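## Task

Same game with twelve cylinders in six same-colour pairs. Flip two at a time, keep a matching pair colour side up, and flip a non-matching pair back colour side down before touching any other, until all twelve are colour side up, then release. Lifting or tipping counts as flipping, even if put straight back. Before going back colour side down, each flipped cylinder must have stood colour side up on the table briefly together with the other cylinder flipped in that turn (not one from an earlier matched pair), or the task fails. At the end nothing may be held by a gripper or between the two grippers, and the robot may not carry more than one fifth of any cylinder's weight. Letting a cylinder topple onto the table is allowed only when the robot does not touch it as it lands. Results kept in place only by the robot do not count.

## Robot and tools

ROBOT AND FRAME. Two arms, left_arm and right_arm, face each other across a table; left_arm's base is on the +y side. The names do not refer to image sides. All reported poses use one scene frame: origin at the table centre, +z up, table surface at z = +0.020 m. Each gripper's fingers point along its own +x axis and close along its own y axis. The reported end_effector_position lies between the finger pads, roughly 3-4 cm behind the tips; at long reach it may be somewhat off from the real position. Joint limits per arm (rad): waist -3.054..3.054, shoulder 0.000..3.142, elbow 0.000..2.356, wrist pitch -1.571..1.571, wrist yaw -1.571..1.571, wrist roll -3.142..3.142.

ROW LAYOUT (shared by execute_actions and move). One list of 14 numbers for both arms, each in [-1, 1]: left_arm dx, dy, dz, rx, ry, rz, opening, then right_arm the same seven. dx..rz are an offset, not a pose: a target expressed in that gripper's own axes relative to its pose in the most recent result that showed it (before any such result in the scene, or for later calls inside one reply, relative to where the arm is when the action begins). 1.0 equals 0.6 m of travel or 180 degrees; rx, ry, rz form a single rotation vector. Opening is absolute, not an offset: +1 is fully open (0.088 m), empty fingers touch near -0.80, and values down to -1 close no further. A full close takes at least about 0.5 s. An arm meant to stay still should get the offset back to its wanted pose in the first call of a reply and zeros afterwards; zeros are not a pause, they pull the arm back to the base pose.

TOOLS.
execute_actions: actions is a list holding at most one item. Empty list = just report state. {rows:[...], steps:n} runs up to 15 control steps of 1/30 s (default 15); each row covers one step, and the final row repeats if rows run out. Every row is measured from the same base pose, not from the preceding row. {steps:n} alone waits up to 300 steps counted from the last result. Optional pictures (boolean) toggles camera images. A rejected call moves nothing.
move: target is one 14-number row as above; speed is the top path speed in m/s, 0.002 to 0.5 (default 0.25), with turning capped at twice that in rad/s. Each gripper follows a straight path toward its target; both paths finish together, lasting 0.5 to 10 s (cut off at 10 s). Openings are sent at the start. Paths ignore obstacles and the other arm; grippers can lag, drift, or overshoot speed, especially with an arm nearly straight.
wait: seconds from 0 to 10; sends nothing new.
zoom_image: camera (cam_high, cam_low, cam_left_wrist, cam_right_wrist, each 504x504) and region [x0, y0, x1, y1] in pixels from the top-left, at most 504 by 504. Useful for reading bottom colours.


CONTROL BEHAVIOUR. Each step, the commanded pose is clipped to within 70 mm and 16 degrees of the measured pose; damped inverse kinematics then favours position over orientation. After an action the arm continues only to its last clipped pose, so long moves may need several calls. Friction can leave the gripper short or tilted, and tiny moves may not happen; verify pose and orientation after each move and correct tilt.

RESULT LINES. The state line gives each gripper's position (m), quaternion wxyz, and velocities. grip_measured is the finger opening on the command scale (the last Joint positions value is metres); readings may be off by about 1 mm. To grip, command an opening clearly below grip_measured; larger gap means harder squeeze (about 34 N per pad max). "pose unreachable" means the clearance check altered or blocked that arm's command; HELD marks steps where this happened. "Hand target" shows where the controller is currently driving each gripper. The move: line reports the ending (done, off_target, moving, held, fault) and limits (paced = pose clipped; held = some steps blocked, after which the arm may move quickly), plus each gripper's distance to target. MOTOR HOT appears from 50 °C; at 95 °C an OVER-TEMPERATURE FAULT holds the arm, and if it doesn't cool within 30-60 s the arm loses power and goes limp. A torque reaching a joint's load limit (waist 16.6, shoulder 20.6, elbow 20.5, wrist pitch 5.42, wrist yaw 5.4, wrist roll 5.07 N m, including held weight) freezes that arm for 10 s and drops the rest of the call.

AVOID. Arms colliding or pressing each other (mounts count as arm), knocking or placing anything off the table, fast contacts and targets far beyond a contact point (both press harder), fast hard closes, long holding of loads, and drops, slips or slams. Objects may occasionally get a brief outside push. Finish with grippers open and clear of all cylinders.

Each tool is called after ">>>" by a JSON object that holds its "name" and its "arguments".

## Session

>>> {"name": "execute_actions", "arguments": {"actions": []}}

Scene clock: 0.00 s of 17941.00 s.
left_arm: end_effector_position=(-0.0139, +0.1831, +0.1892) grip_measured=+0.831 end_effector_quat_wxyz=(+0.457, -0.196, +0.654, -0.569) end_effector_velocity=(+0.001, +0.002, -0.003) end_effector_angular_velocity=(+0.022, +0.011, +0.013) | right_arm: end_effector_position=(+0.0115, -0.1652, +0.4321) grip_measured=+0.821 end_effector_quat_wxyz=(+0.524, +0.027, -0.014, +0.851) end_effector_velocity=(-0.000, -0.000, -0.004) end_effector_angular_velocity=(-0.007, -0.012, +0.004)
Joint positions: left_arm=[-0.28   1.526  0.152  0.974  0.266 -1.388  0.08 ] | right_arm=[ 0.002  0.843  0.651  0.252 -0.008  0.005  0.079]
Joint velocities: left_arm=[-0.002 -0.002 -0.007 -0.007 -0.007 -0.022 -0.   ] | right_arm=[-0.002 -0.002 -0.007 -0.007 -0.007 -0.007 -0.   ]
Heat: left arm: hottest shoulder 31 °C (+0.0 °C/min); right arm: hottest wrist pitch 32 °C (+0.0 °C/min).
Hand target (left_arm): -0.014, +0.183, +0.189; +0.457, -0.196, +0.654, -0.569
Hand target (right_arm): +0.012, -0.165, +0.432; +0.524, +0.027, -0.014, +0.851

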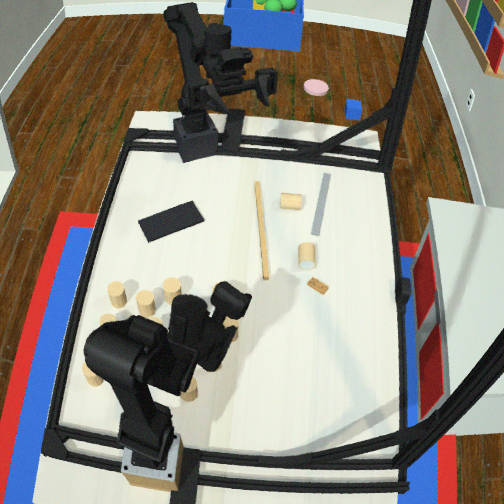

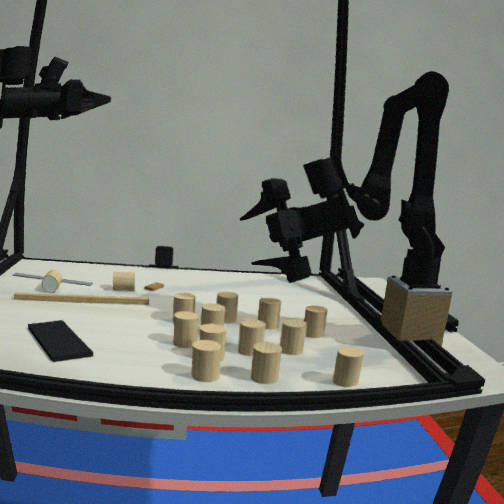

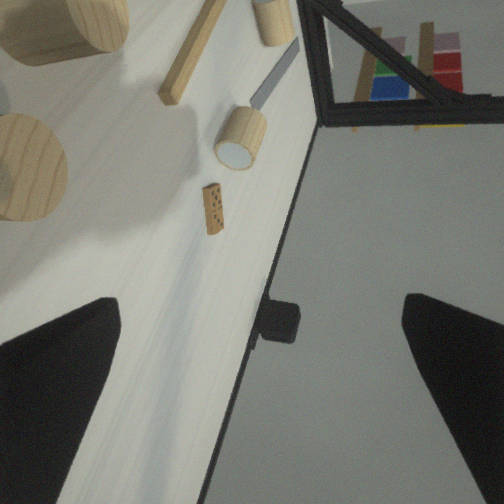

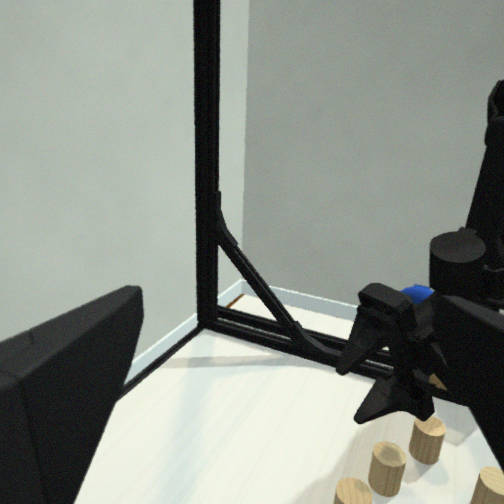

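>>> {"name": "move", "arguments": {"target": [-0.014,-0.115,-0.146,0.676,0.465,0.12,0.4,0.047,-0.252,-0.222,-0.006,0.015,-0.149,0.5], "speed": 0.4}}

Scene clock: 21.13 s of 17941.00 s.
left_arm: end_effector_position=(-0.0985, +0.2224, +0.2489) grip_measured=+0.400 end_effector_quat_wxyz=(+0.002, +0.705, +0.006, -0.709) end_effector_velocity=(+0.001, +0.001, +0.001) end_effector_angular_velocity=(-0.003, -0.007, -0.010) | right_arm: end_effector_position=(+0.1291, -0.0656, +0.3064) grip_measured=+0.500 end_effector_quat_wxyz=(+0.705, +0.011, -0.008, +0.709) end_effector_velocity=(-0.002, -0.000, -0.000) end_effector_angular_velocity=(+0.003, -0.008, +0.019)
Joint positions: left_arm=[-0.693  1.78   1.429 -1.22   0.008  0.858  0.059] | right_arm=[-0.362  1.407  0.429  1.005  0.089  0.     0.064]
Joint velocities: left_arm=[-0.002 -0.002  0.002 -0.007 -0.007  0.007 -0.   ] | right_arm=[-0.002  0.002 -0.002  0.007 -0.022 -0.007 -0.001]
Heat: left arm: hottest shoulder 31 °C (+0.0 °C/min); right arm: hottest elbow 34 °C (+5.7 °C/min).
Hand target (left_arm): -0.101, +0.221, +0.250; +0.001, +0.706, +0.002, -0.709
Hand target (right_arm): +0.131, -0.066, +0.301; +0.707, +0.005, -0.005, +0.707
Off the commanded pose (left_arm): 0.003 m, 1 deg.
Off the commanded pose (right_arm): 0.006 m, 1 deg.
After step 90, 14.37 s passed at rest.
move: done

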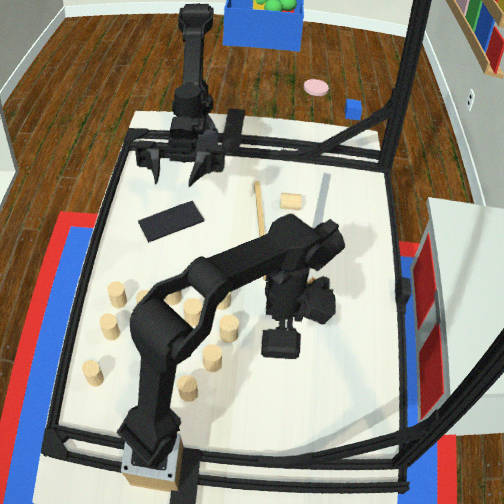

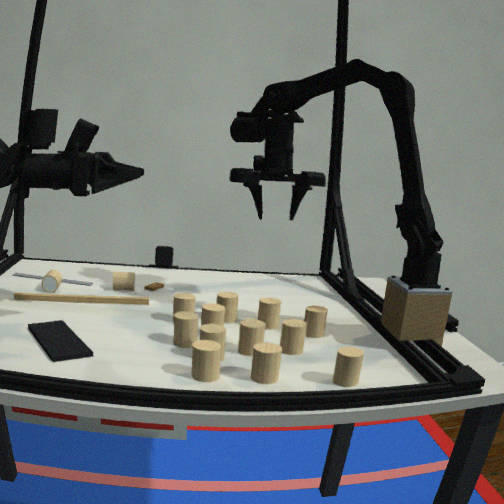

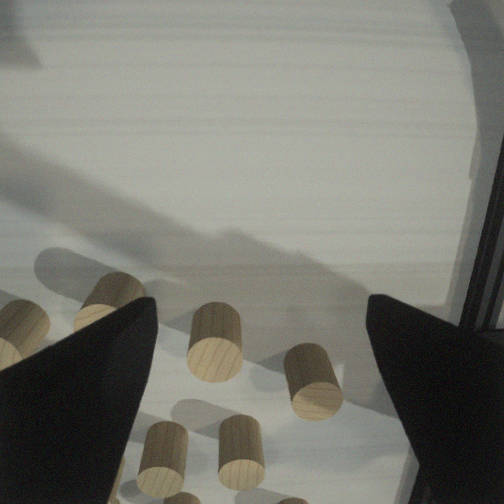

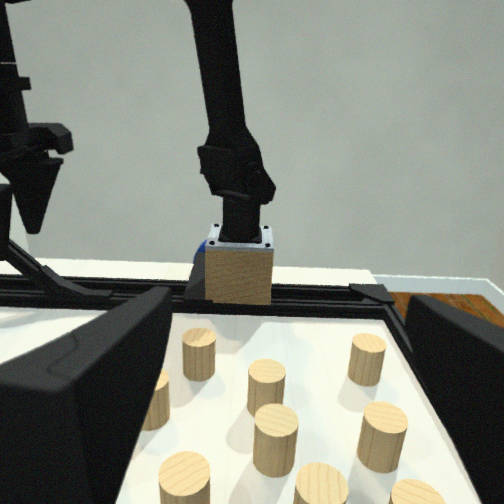

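>>> {"name": "move", "arguments": {"target": [0.167,0.176,-0.141,0.004,0,0,0.3,0,0,-0.005,0,0,0,0.5], "speed": 0.3}}

Scene clock: 40.10 s of 17941.00 s.
left_arm: end_effector_position=(-0.0116, +0.1209, +0.1477) grip_measured=+0.300 end_effector_quat_wxyz=(-0.003, +0.707, +0.003, -0.707) end_effector_velocity=(-0.001, +0.003, +0.000) end_effector_angular_velocity=(+0.009, +0.004, +0.005) | right_arm: end_effector_position=(+0.1292, -0.0656, +0.3090) grip_measured=+0.500 end_effector_quat_wxyz=(+0.705, +0.016, -0.013, +0.709) end_effector_velocity=(-0.000, -0.001, -0.002) end_effector_angular_velocity=(-0.007, -0.008, +0.005)
Joint positions: left_arm=[-0.331  2.055  1.386 -0.911  0.004  1.23   0.054] | right_arm=[-0.362  1.408  0.428  1.021  0.09   0.     0.064]
Joint velocities: left_arm=[-0.002 -0.002 -0.002 -0.007  0.007 -0.007 -0.   ] | right_arm=[-0.002 -0.002 -0.002 -0.007 -0.007 -0.007  0.   ]
Heat: left arm: hottest shoulder 32 °C (+1.5 °C/min); right arm: hottest wrist pitch 37 °C (+7.5 °C/min).
Hand target (left_arm): -0.013, +0.118, +0.148; -0.002, +0.706, +0.000, -0.708
Hand target (right_arm): +0.129, -0.066, +0.303; +0.705, +0.011, -0.008, +0.709
Off the commanded pose (left_arm): 0.003 m, 0 deg.
Off the commanded pose (right_arm): 0.006 m, 1 deg.
After step 90, 14.80 s passed at rest.
move: done

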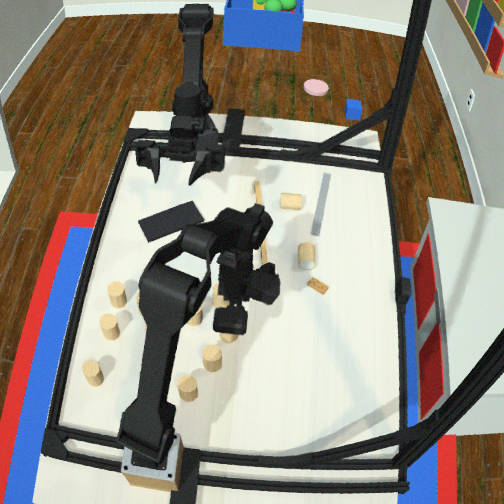

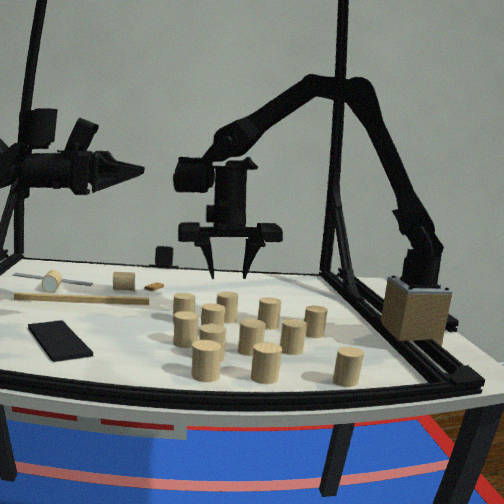

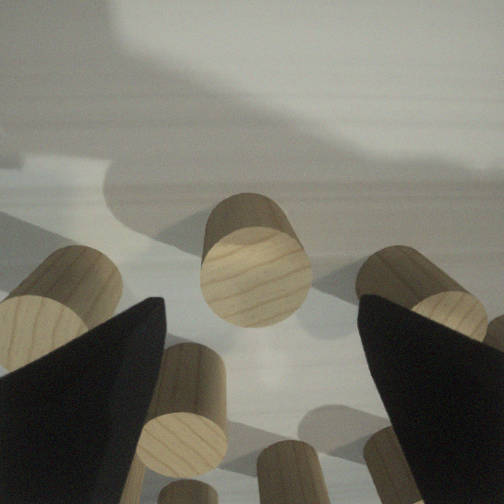

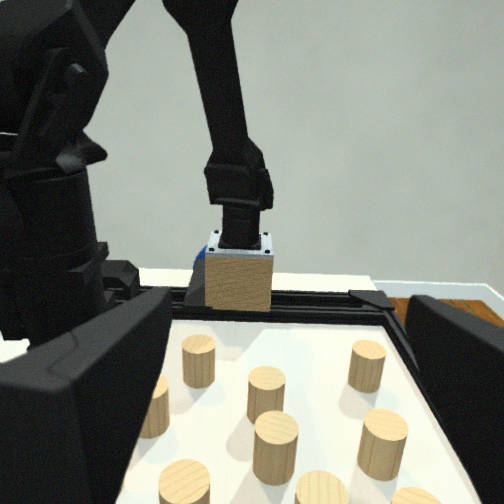

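>>> {"name": "move", "arguments": {"target": [0.123,0.001,0,0,0,0,0.3,0,0,-0.008,0,0.009,0,0.5], "speed": 0.08}}

Scene clock: 45.17 s of 17941.00 s.
left_arm: end_effector_position=(-0.0124, +0.1187, +0.0773) grip_measured=+0.300 end_effector_quat_wxyz=(-0.000, +0.706, -0.000, -0.708) end_effector_velocity=(+0.000, -0.000, -0.001) end_effector_angular_velocity=(-0.005, -0.006, +0.005) | right_arm: end_effector_position=(+0.1291, -0.0654, +0.3010) grip_measured=+0.500 end_effector_quat_wxyz=(+0.705, +0.002, -0.001, +0.709) end_effector_velocity=(-0.000, -0.001, -0.004) end_effector_angular_velocity=(-0.012, -0.009, +0.005)
Joint positions: left_arm=[-0.331  2.194  1.289 -0.664  0.004  1.23   0.054] | right_arm=[-0.362  1.409  0.428  0.985  0.09   0.001  0.064]
Joint velocities: left_arm=[-0.002  0.002 -0.002  0.007 -0.007 -0.007  0.   ] | right_arm=[-0.002 -0.002 -0.007 -0.007 -0.007 -0.007 -0.   ]
Heat: left arm: hottest shoulder 33 °C (+2.7 °C/min); right arm: hottest wrist pitch 37 °C (+6.6 °C/min).
Hand target (left_arm): -0.011, +0.121, +0.074; -0.003, +0.707, +0.003, -0.707
Hand target (right_arm): +0.129, -0.065, +0.304; +0.705, +0.006, -0.003, +0.709
Off the commanded pose (left_arm): 0.004 m, 1 deg.
Off the commanded pose (right_arm): 0.003 m, 0 deg.
After step 90, 0.77 s passed at rest.
move: done

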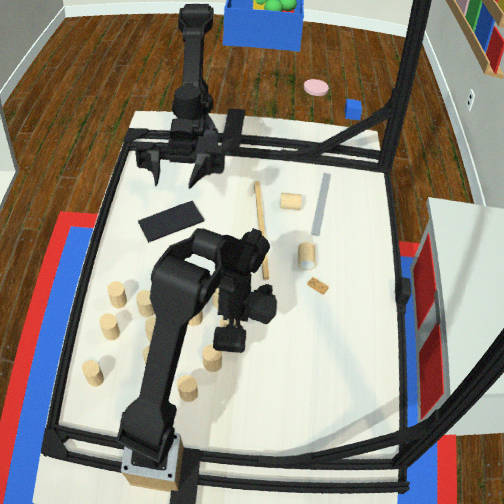

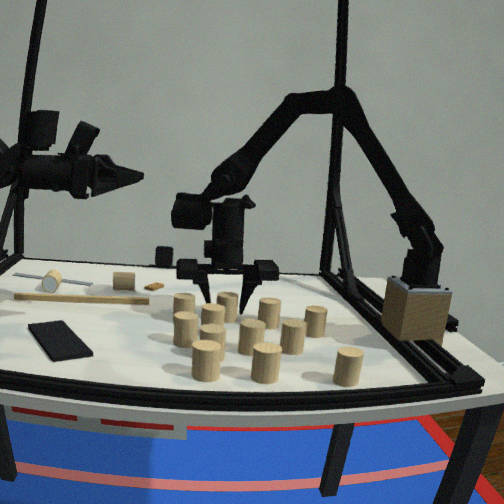

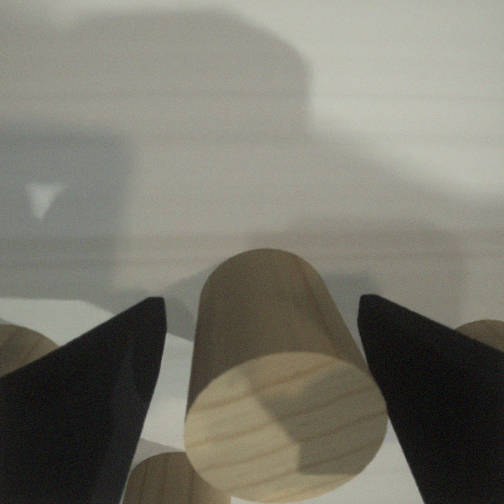

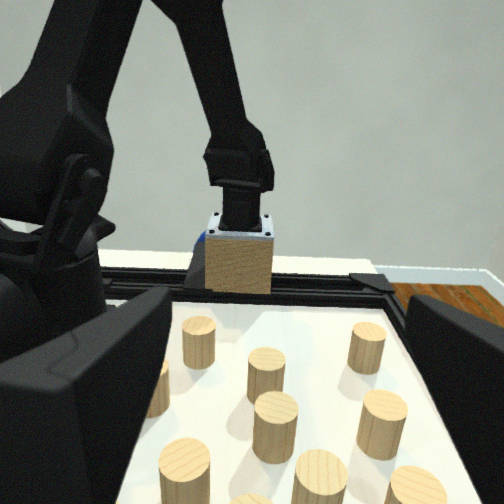

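>>> {"name": "execute_actions", "arguments": {"actions": [{"rows":[[0,-0.004,0,0,0,0,-0.3,0,0,0,0,0,0,0.5]],"steps":11}], "pictures": false}}

>>> {"name": "move", "arguments": {"target": [-0.13,0,0,0,0,0,-0.3,0,0,0,0,0,0,0.5], "speed": 0.2}}

>>> {"name": "move", "arguments": {"target": [-0.257,0.118,-0.225,0,0,0.506,-0.3,0,0,0,0,0,0,0.5], "speed": 0.4}}

Scene clock: 51.60 s of 17941.00 s.
left_arm: end_effector_position=(-0.0121, +0.1192, +0.0766) grip_measured=+0.015 end_effector_quat_wxyz=(+0.000, +0.706, +0.000, -0.708) end_effector_velocity=(-0.002, -0.000, +0.000) end_effector_angular_velocity=(-0.004, +0.009, +0.005) | right_arm: end_effector_position=(+0.1292, -0.0655, +0.3012) grip_measured=+0.500 end_effector_quat_wxyz=(+0.705, +0.002, -0.001, +0.709) end_effector_velocity=(-0.000, -0.001, -0.004) end_effector_angular_velocity=(-0.012, -0.009, +0.005)
Joint positions: left_arm=[-0.331  2.195  1.286 -0.661  0.003  1.23   0.04 ] | right_arm=[-0.362  1.408  0.428  0.985  0.09   0.001  0.064]
Joint velocities: left_arm=[-0.002 -0.002 -0.002  0.007  0.007 -0.007 -0.   ] | right_arm=[-0.002 -0.002 -0.007 -0.007 -0.007 -0.007 -0.   ]
Heat: left arm: hottest shoulder 34 °C (+3.5 °C/min); right arm: hottest wrist pitch 37 °C (+5.8 °C/min).
Hand target (left_arm): -0.012, +0.121, +0.077; +0.000, +0.706, +0.000, -0.709
Hand target (right_arm): +0.129, -0.065, +0.301; +0.705, +0.002, -0.001, +0.709
Off the commanded pose (left_arm): 0.002 m, 0 deg.
Off the commanded pose (right_arm): 0.000 m, 0 deg.
Steps of this call (steps 1 to 90: nothing new was sent; then 3.07 s passed at rest; steps 91 to 101: all 11 steps of this action). Readings (end_effector_position):
91: left_arm (-0.0123, +0.1188, +0.0770) | right_arm (+0.1292, -0.0655, +0.3012)
92: left_arm (-0.0124, +0.1188, +0.0770) | right_arm (+0.1292, -0.0655, +0.3012)
94: left_arm (-0.0122, +0.1190, +0.0767) | right_arm (+0.1292, -0.0655, +0.3012)
98: left_arm (-0.0121, +0.1192, +0.0766) | right_arm (+0.1292, -0.0655, +0.3012)
101: the state above

Scene clock: 52.70 s of 17941.00 s.
left_arm: end_effector_position=(-0.0109, +0.1227, +0.1485) grip_measured=+0.013 end_effector_quat_wxyz=(-0.006, +0.708, +0.006, -0.706) end_effector_velocity=(-0.002, +0.001, +0.004) end_effector_angular_velocity=(+0.009, +0.004, +0.020) | right_arm: end_effector_position=(+0.1291, -0.0654, +0.3010) grip_measured=+0.500 end_effector_quat_wxyz=(+0.705, +0.002, -0.001, +0.709) end_effector_velocity=(-0.000, -0.001, -0.002) end_effector_angular_velocity=(-0.007, +0.007, +0.005)
Joint positions: left_arm=[-0.331  2.053  1.388 -0.922  0.003  1.23   0.04 ] | right_arm=[-0.362  1.409  0.428  0.985  0.09   0.001  0.064]
Joint velocities: left_arm=[-0.002 -0.002  0.012 -0.022  0.007 -0.022 -0.   ] | right_arm=[-0.002 -0.002 -0.002 -0.007 -0.007  0.007 -0.   ]
Heat: left arm: hottest shoulder 34 °C (+3.4 °C/min); right arm: hottest wrist pitch 37 °C (+5.7 °C/min).
Hand target (left_arm): -0.012, +0.119, +0.155; +0.000, +0.706, +0.000, -0.708
Hand target (right_arm): +0.129, -0.065, +0.301; +0.705, +0.002, -0.001, +0.709
Off the commanded pose (left_arm): 0.007 m, 1 deg.
Off the commanded pose (right_arm): 0.000 m, 0 deg.
move: done

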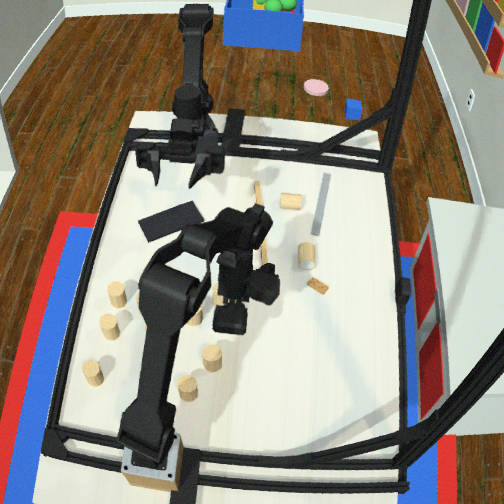

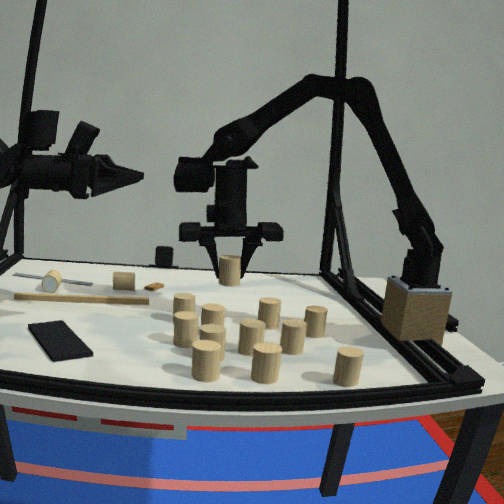

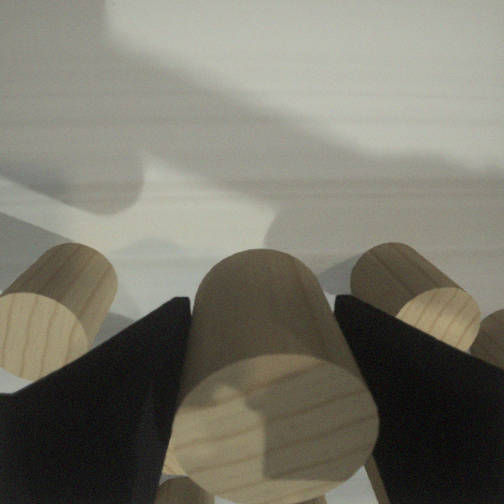

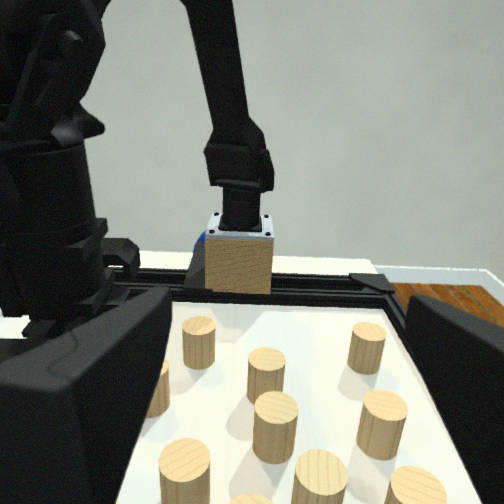

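Scene clock: 55.27 s of 17941.00 s.
left_arm: end_effector_position=(+0.1229, +0.0477, +0.3064) grip_measured=+0.011 end_effector_quat_wxyz=(+0.499, +0.499, -0.505, -0.497) end_effector_velocity=(+0.002, +0.001, -0.002) end_effector_angular_velocity=(+0.002, -0.007, +0.010) | right_arm: end_effector_position=(+0.1291, -0.0654, +0.3010) grip_measured=+0.500 end_effector_quat_wxyz=(+0.705, +0.002, -0.001, +0.709) end_effector_velocity=(-0.000, +0.000, +0.000) end_effector_angular_velocity=(-0.002, -0.022, +0.005)
Joint positions: left_arm=[0.048 1.664 0.539 1.133 0.043 1.578 0.04 ] | right_arm=[-0.362  1.409  0.428  0.985  0.09   0.001  0.064]
Joint velocities: left_arm=[ 0.002  0.002 -0.007  0.007 -0.007  0.007  0.   ] | right_arm=[-0.002 -0.002  0.002 -0.007 -0.007 -0.022 -0.   ]
Heat: left arm: hottest shoulder 34 °C (+3.3 °C/min); right arm: hottest wrist pitch 37 °C (+5.4 °C/min).
Hand target (left_arm): +0.124, +0.049, +0.303; +0.498, +0.500, -0.503, -0.499
Hand target (right_arm): +0.129, -0.065, +0.301; +0.705, +0.002, -0.001, +0.709
Off the commanded pose (left_arm): 0.005 m, 1 deg.
Off the commanded pose (right_arm): 0.000 m, 0 deg.
move: done

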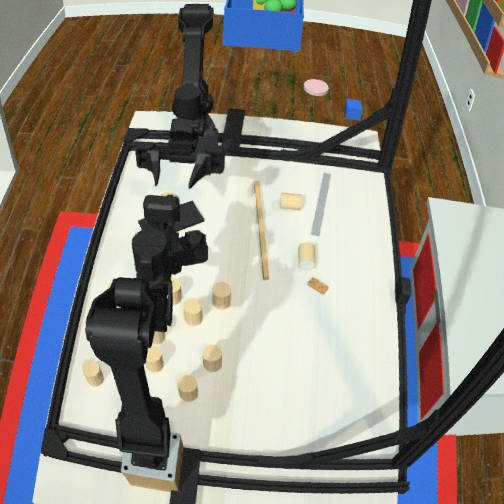

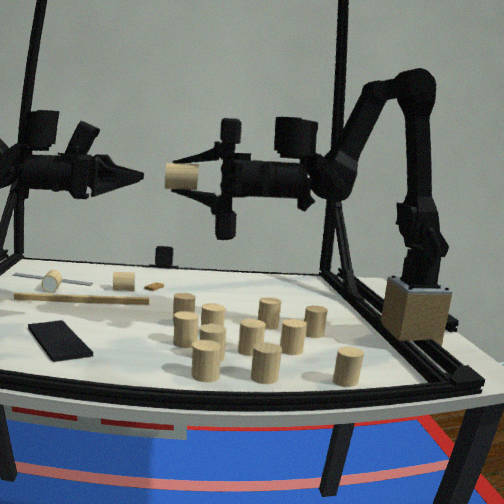

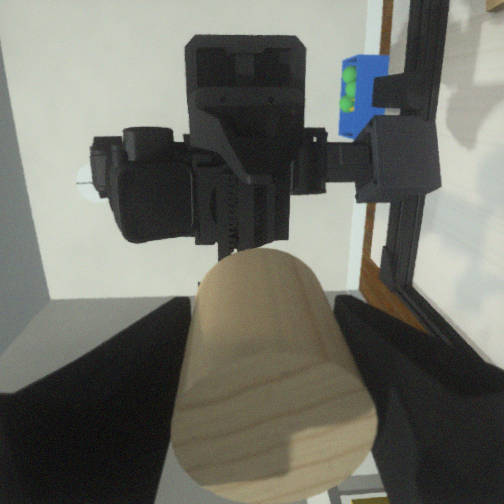

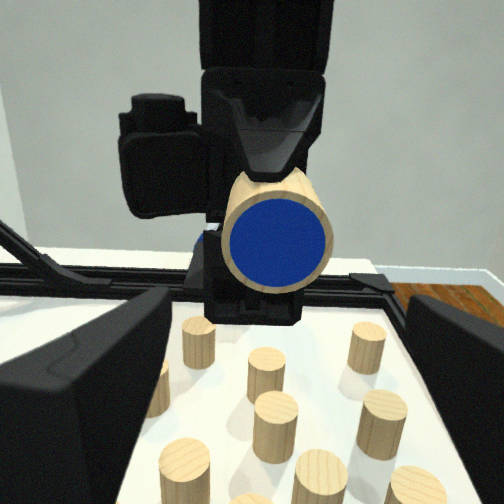

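>>> {"name": "move", "arguments": {"target": [0.13,0.002,0,0,0,0,-0.3,0,0,0,0,0,0,0.5], "speed": 0.15}}

Scene clock: 58.40 s of 17941.00 s.
left_arm: end_effector_position=(+0.1237, -0.0270, +0.3054) grip_measured=+0.010 end_effector_quat_wxyz=(+0.498, +0.501, -0.503, -0.499) end_effector_velocity=(-0.002, -0.002, +0.005) end_effector_angular_velocity=(-0.017, +0.007, -0.010) | right_arm: end_effector_position=(+0.1291, -0.0654, +0.3010) grip_measured=+0.500 end_effector_quat_wxyz=(+0.705, +0.002, -0.001, +0.709) end_effector_velocity=(-0.000, -0.001, -0.004) end_effector_angular_velocity=(-0.012, -0.009, +0.005)
Joint positions: left_arm=[0.042 1.896 0.85  1.047 0.037 1.578 0.039] | right_arm=[-0.362  1.409  0.428  0.985  0.09   0.001  0.064]
Joint velocities: left_arm=[-0.002  0.002  0.012  0.007  0.007 -0.007  0.   ] | right_arm=[-0.002 -0.002 -0.007 -0.007 -0.007 -0.007  0.   ]
Heat: left arm: hottest shoulder 34 °C (+3.1 °C/min); right arm: hottest wrist pitch 38 °C (+6.2 °C/min).
Hand target (left_arm): +0.123, -0.030, +0.308; +0.499, +0.499, -0.505, -0.497
Hand target (right_arm): +0.129, -0.065, +0.301; +0.705, +0.002, -0.001, +0.709
Off the commanded pose (left_arm): 0.005 m, 0 deg.
Off the commanded pose (right_arm): 0.000 m, 0 deg.
move: done

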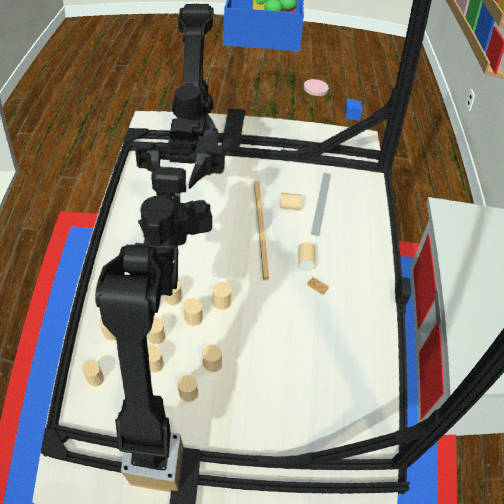

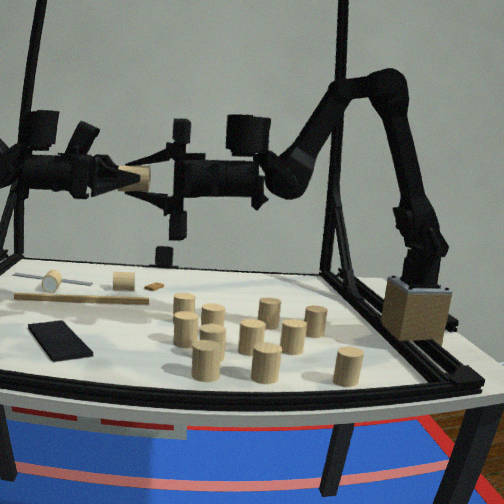

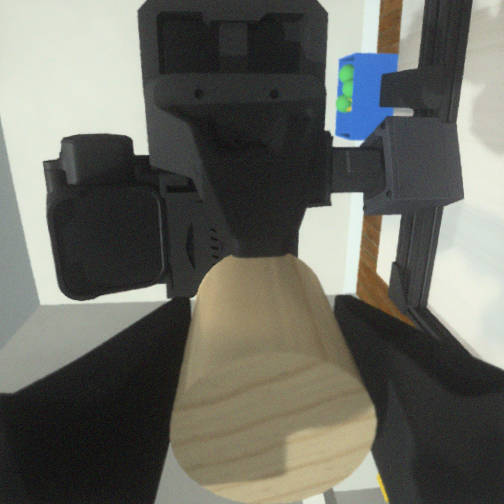

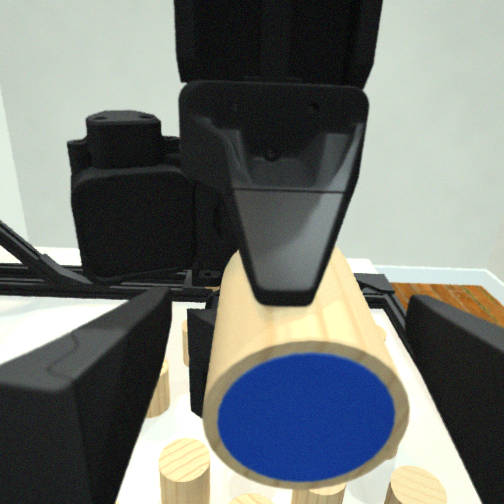

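>>> {"name": "execute_actions", "arguments": {"actions": [{"rows":[[0,0,0,0,0,0,-0.3,0,0,0,0,0,0,-0.3]],"steps":11}], "pictures": false}}

>>> {"name": "move", "arguments": {"target": [-0.06,0,0,0,0,0,0.5,-0.06,0,0,0,0,0,-0.3], "speed": 0.1}}

>>> {"name": "move", "arguments": {"target": [-0.318,-0.252,0.172,0,0,-0.496,0.3,-0.289,0.148,-0.25,0,0.503,0,-0.3], "speed": 0.4}}

Scene clock: 66.73 s of 17941.00 s.
left_arm: end_effector_position=(+0.1237, -0.0274, +0.3052) grip_measured=+0.010 end_effector_quat_wxyz=(+0.498, +0.501, -0.503, -0.499) end_effector_velocity=(-0.000, +0.001, -0.001) end_effector_angular_velocity=(+0.007, +0.008, +0.005) | right_arm: end_effector_position=(+0.1291, -0.0654, +0.3010) grip_measured=-0.001 end_effector_quat_wxyz=(+0.705, +0.002, -0.001, +0.709) end_effector_velocity=(-0.002, -0.001, -0.005) end_effector_angular_velocity=(-0.022, +0.005, +0.020)
Joint positions: left_arm=[0.042 1.897 0.852 1.046 0.037 1.578 0.039] | right_arm=[-0.362  1.409  0.428  0.985  0.09   0.001  0.039]
Joint velocities: left_arm=[-0.002 -0.002 -0.002 -0.007 -0.007 -0.007  0.   ] | right_arm=[-0.002 -0.002 -0.002 -0.022 -0.022  0.007 -0.   ]
Heat: left arm: hottest shoulder 34 °C (+3.0 °C/min); right arm: hottest wrist pitch 38 °C (+5.0 °C/min).
Hand target (left_arm): +0.124, -0.027, +0.305; +0.498, +0.501, -0.503, -0.499
Hand target (right_arm): +0.129, -0.065, +0.301; +0.705, +0.002, -0.001, +0.709
Off the commanded pose (left_arm): 0.000 m, 0 deg.
Off the commanded pose (right_arm): 0.000 m, 0 deg.
Steps of this call (steps 1 to 239: nothing new was sent; steps 240 to 250: all 11 steps of this action). Readings (end_effector_position):
240: left_arm (+0.1237, -0.0274, +0.3052) | right_arm (+0.1291, -0.0654, +0.3010)
241: left_arm (+0.1237, -0.0274, +0.3052) | right_arm (+0.1291, -0.0654, +0.3010)
243: left_arm (+0.1237, -0.0274, +0.3052) | right_arm (+0.1291, -0.0654, +0.3010)
247: left_arm (+0.1237, -0.0274, +0.3052) | right_arm (+0.1291, -0.0654, +0.3010)
250: the state above

Scene clock: 67.80 s of 17941.00 s.
left_arm: end_effector_position=(+0.1228, +0.0059, +0.3024) grip_measured=+0.500 end_effector_quat_wxyz=(+0.496, +0.502, -0.501, -0.501) end_effector_velocity=(+0.002, +0.003, -0.003) end_effector_angular_velocity=(+0.012, -0.007, +0.010) | right_arm: end_effector_position=(+0.1293, -0.0988, +0.3005) grip_measured=-0.001 end_effector_quat_wxyz=(+0.705, +0.001, -0.000, +0.709) end_effector_velocity=(+0.000, -0.003, +0.001) end_effector_angular_velocity=(+0.002, +0.008, +0.005)
Joint positions: left_arm=[0.043 1.801 0.707 1.087 0.038 1.578 0.063] | right_arm=[-0.348  1.242  0.319  0.925  0.103  0.001  0.039]
Joint velocities: left_arm=[ 0.002 -0.007 -0.012 -0.007 -0.007  0.007 -0.   ] | right_arm=[-0.002 -0.017 -0.007 -0.007 -0.007  0.007 -0.   ]
Heat: left arm: hottest shoulder 34 °C (+3.0 °C/min); right arm: hottest wrist pitch 38 °C (+5.0 °C/min).
Hand target (left_arm): +0.124, +0.008, +0.305; +0.498, +0.501, -0.503, -0.499
Hand target (right_arm): +0.129, -0.101, +0.301; +0.705, +0.002, -0.001, +0.709
Off the commanded pose (left_arm): 0.004 m, 0 deg.
Off the commanded pose (right_arm): 0.003 m, 0 deg.
move: done

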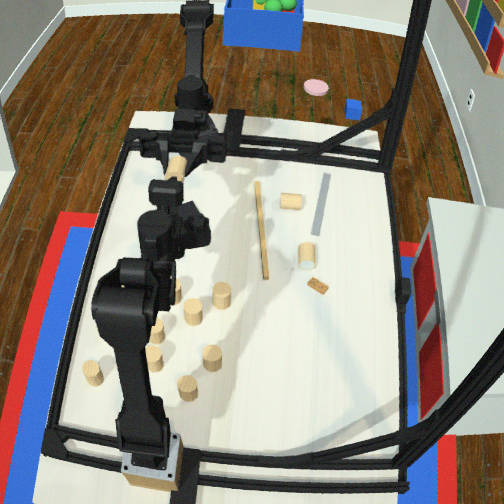

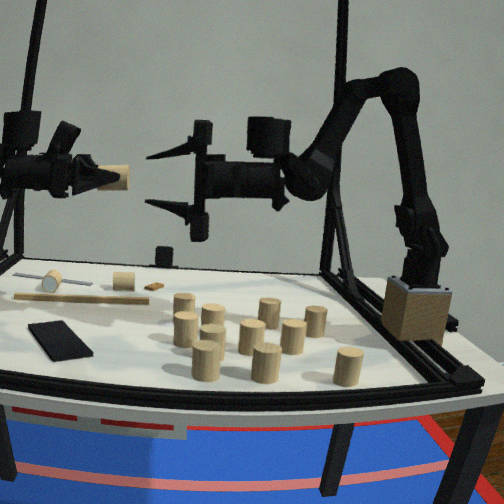

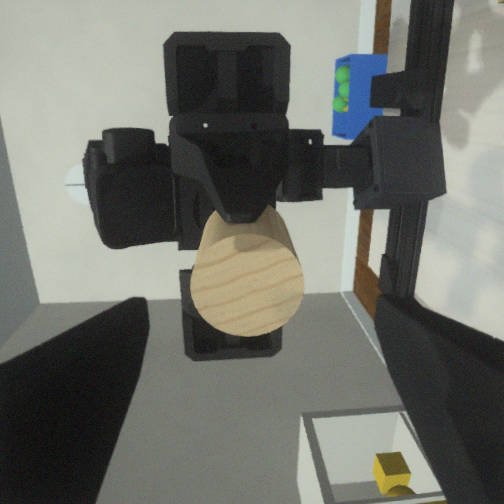

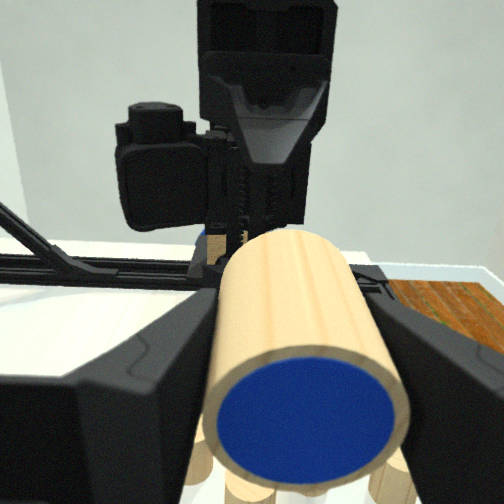

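Scene clock: 70.27 s of 17941.00 s.
left_arm: end_effector_position=(+0.0226, +0.2001, +0.1513) grip_measured=+0.300 end_effector_quat_wxyz=(+0.002, +0.709, -0.001, -0.705) end_effector_velocity=(-0.002, +0.007, +0.001) end_effector_angular_velocity=(+0.037, +0.011, +0.019) | right_arm: end_effector_position=(+0.0430, -0.2741, +0.1490) grip_measured=-0.001 end_effector_quat_wxyz=(+0.498, -0.500, +0.505, +0.496) end_effector_velocity=(-0.000, -0.005, -0.001) end_effector_angular_velocity=(-0.034, +0.004, -0.010)
Joint positions: left_arm=[-0.317  1.746  0.977 -0.799 -0.008  1.243  0.054] | right_arm=[ 0.101  1.399  0.74  -0.919 -0.008  0.565  0.039]
Joint velocities: left_arm=[-0.002  0.002  0.007 -0.037  0.022 -0.022  0.   ] | right_arm=[-0.002  0.007  0.002 -0.022 -0.022  0.007 -0.   ]
Heat: left arm: hottest shoulder 34 °C (+3.0 °C/min); right arm: hottest wrist pitch 38 °C (+5.1 °C/min).
Hand target (left_arm): +0.020, +0.198, +0.152; +0.002, +0.708, -0.001, -0.706
Hand target (right_arm): +0.041, -0.273, +0.150; +0.497, -0.500, +0.507, +0.496
Off the commanded pose (left_arm): 0.002 m, 0 deg.
Off the commanded pose (right_arm): 0.003 m, 1 deg.
move: done

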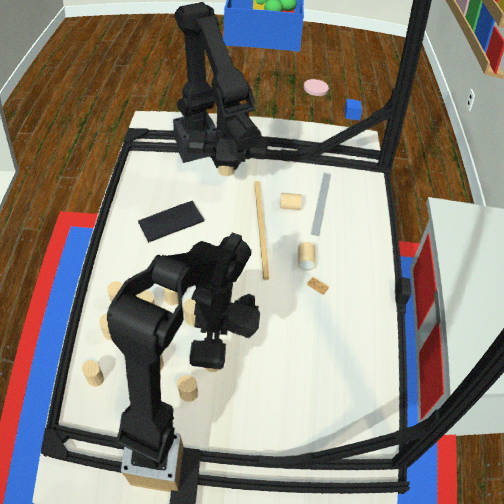

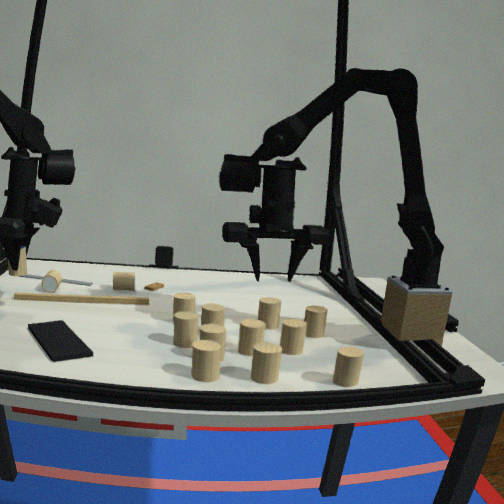

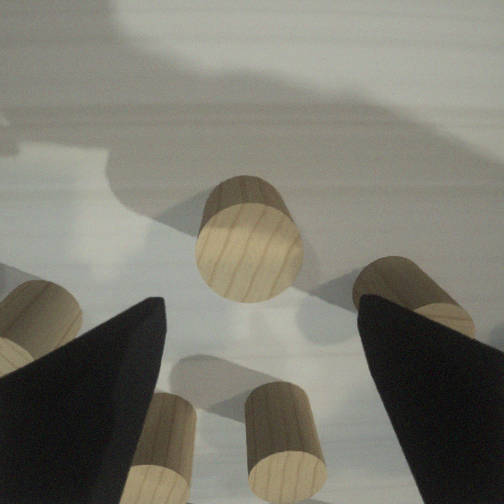

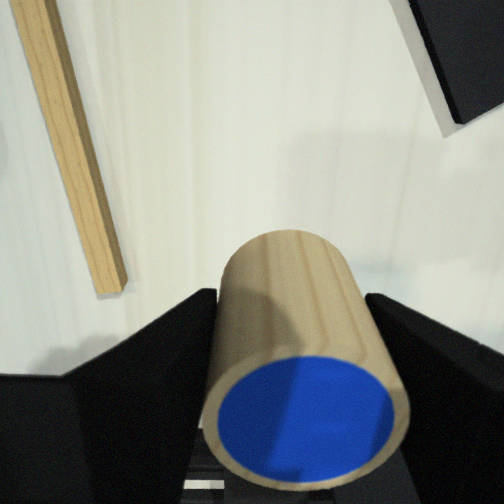

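>>> {"name": "move", "arguments": {"target": [0.135,0,0.007,0,0,0,0.35,0.133,0,0,0,0,0,-0.3], "speed": 0.08}}

Scene clock: 75.63 s of 17941.00 s.
left_arm: end_effector_position=(+0.0188, +0.1968, +0.0729) grip_measured=+0.350 end_effector_quat_wxyz=(+0.006, +0.708, -0.004, -0.706) end_effector_velocity=(+0.000, -0.002, -0.000) end_effector_angular_velocity=(-0.014, -0.018, +0.000) | right_arm: end_effector_position=(+0.0415, -0.2721, +0.0723) grip_measured=-0.001 end_effector_quat_wxyz=(+0.499, -0.496, +0.505, +0.501) end_effector_velocity=(+0.001, +0.002, -0.001) end_effector_angular_velocity=(+0.006, -0.005, -0.010)
Joint positions: left_arm=[-0.326  1.96   0.867 -0.465 -0.007  1.234  0.056] | right_arm=[ 0.101  1.613  0.562 -0.513 -0.01   0.565  0.039]
Joint velocities: left_arm=[-0.007  0.002  0.002  0.007 -0.022 -0.007  0.   ] | right_arm=[-0.002  0.007  0.002  0.007  0.007  0.007 -0.   ]
Heat: left arm: hottest shoulder 34 °C (+3.0 °C/min); right arm: hottest wrist pitch 37 °C (+3.0 °C/min).
Hand target (left_arm): +0.019, +0.200, +0.070; +0.002, +0.709, -0.002, -0.705
Hand target (right_arm): +0.043, -0.275, +0.069; +0.498, -0.500, +0.505, +0.496
Off the commanded pose (left_arm): 0.004 m, 1 deg.
Off the commanded pose (right_arm): 0.004 m, 1 deg.
move: done

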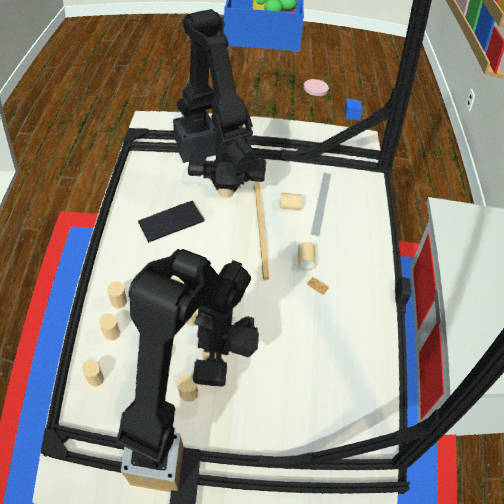

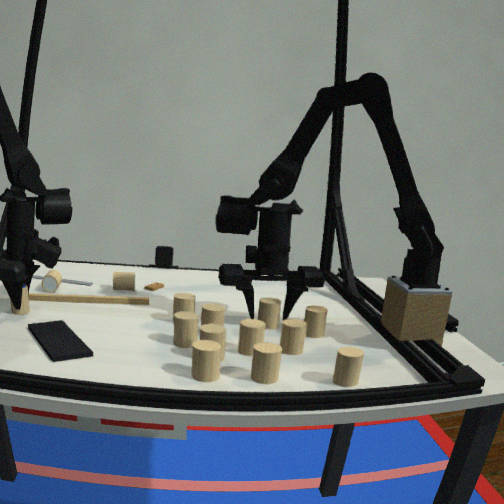

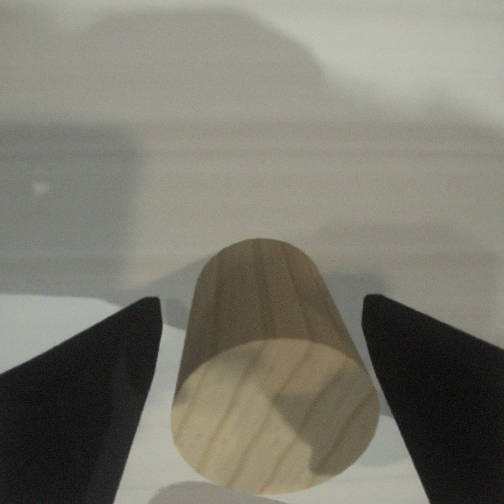

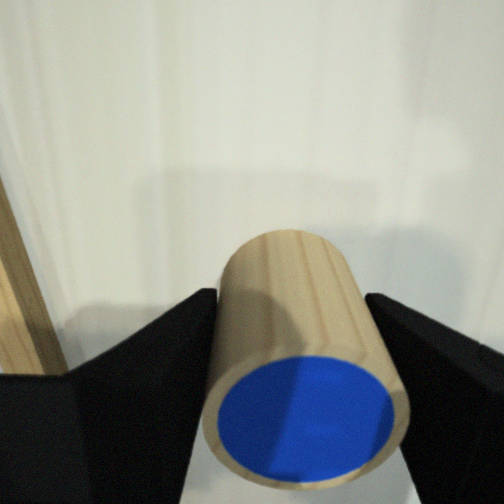

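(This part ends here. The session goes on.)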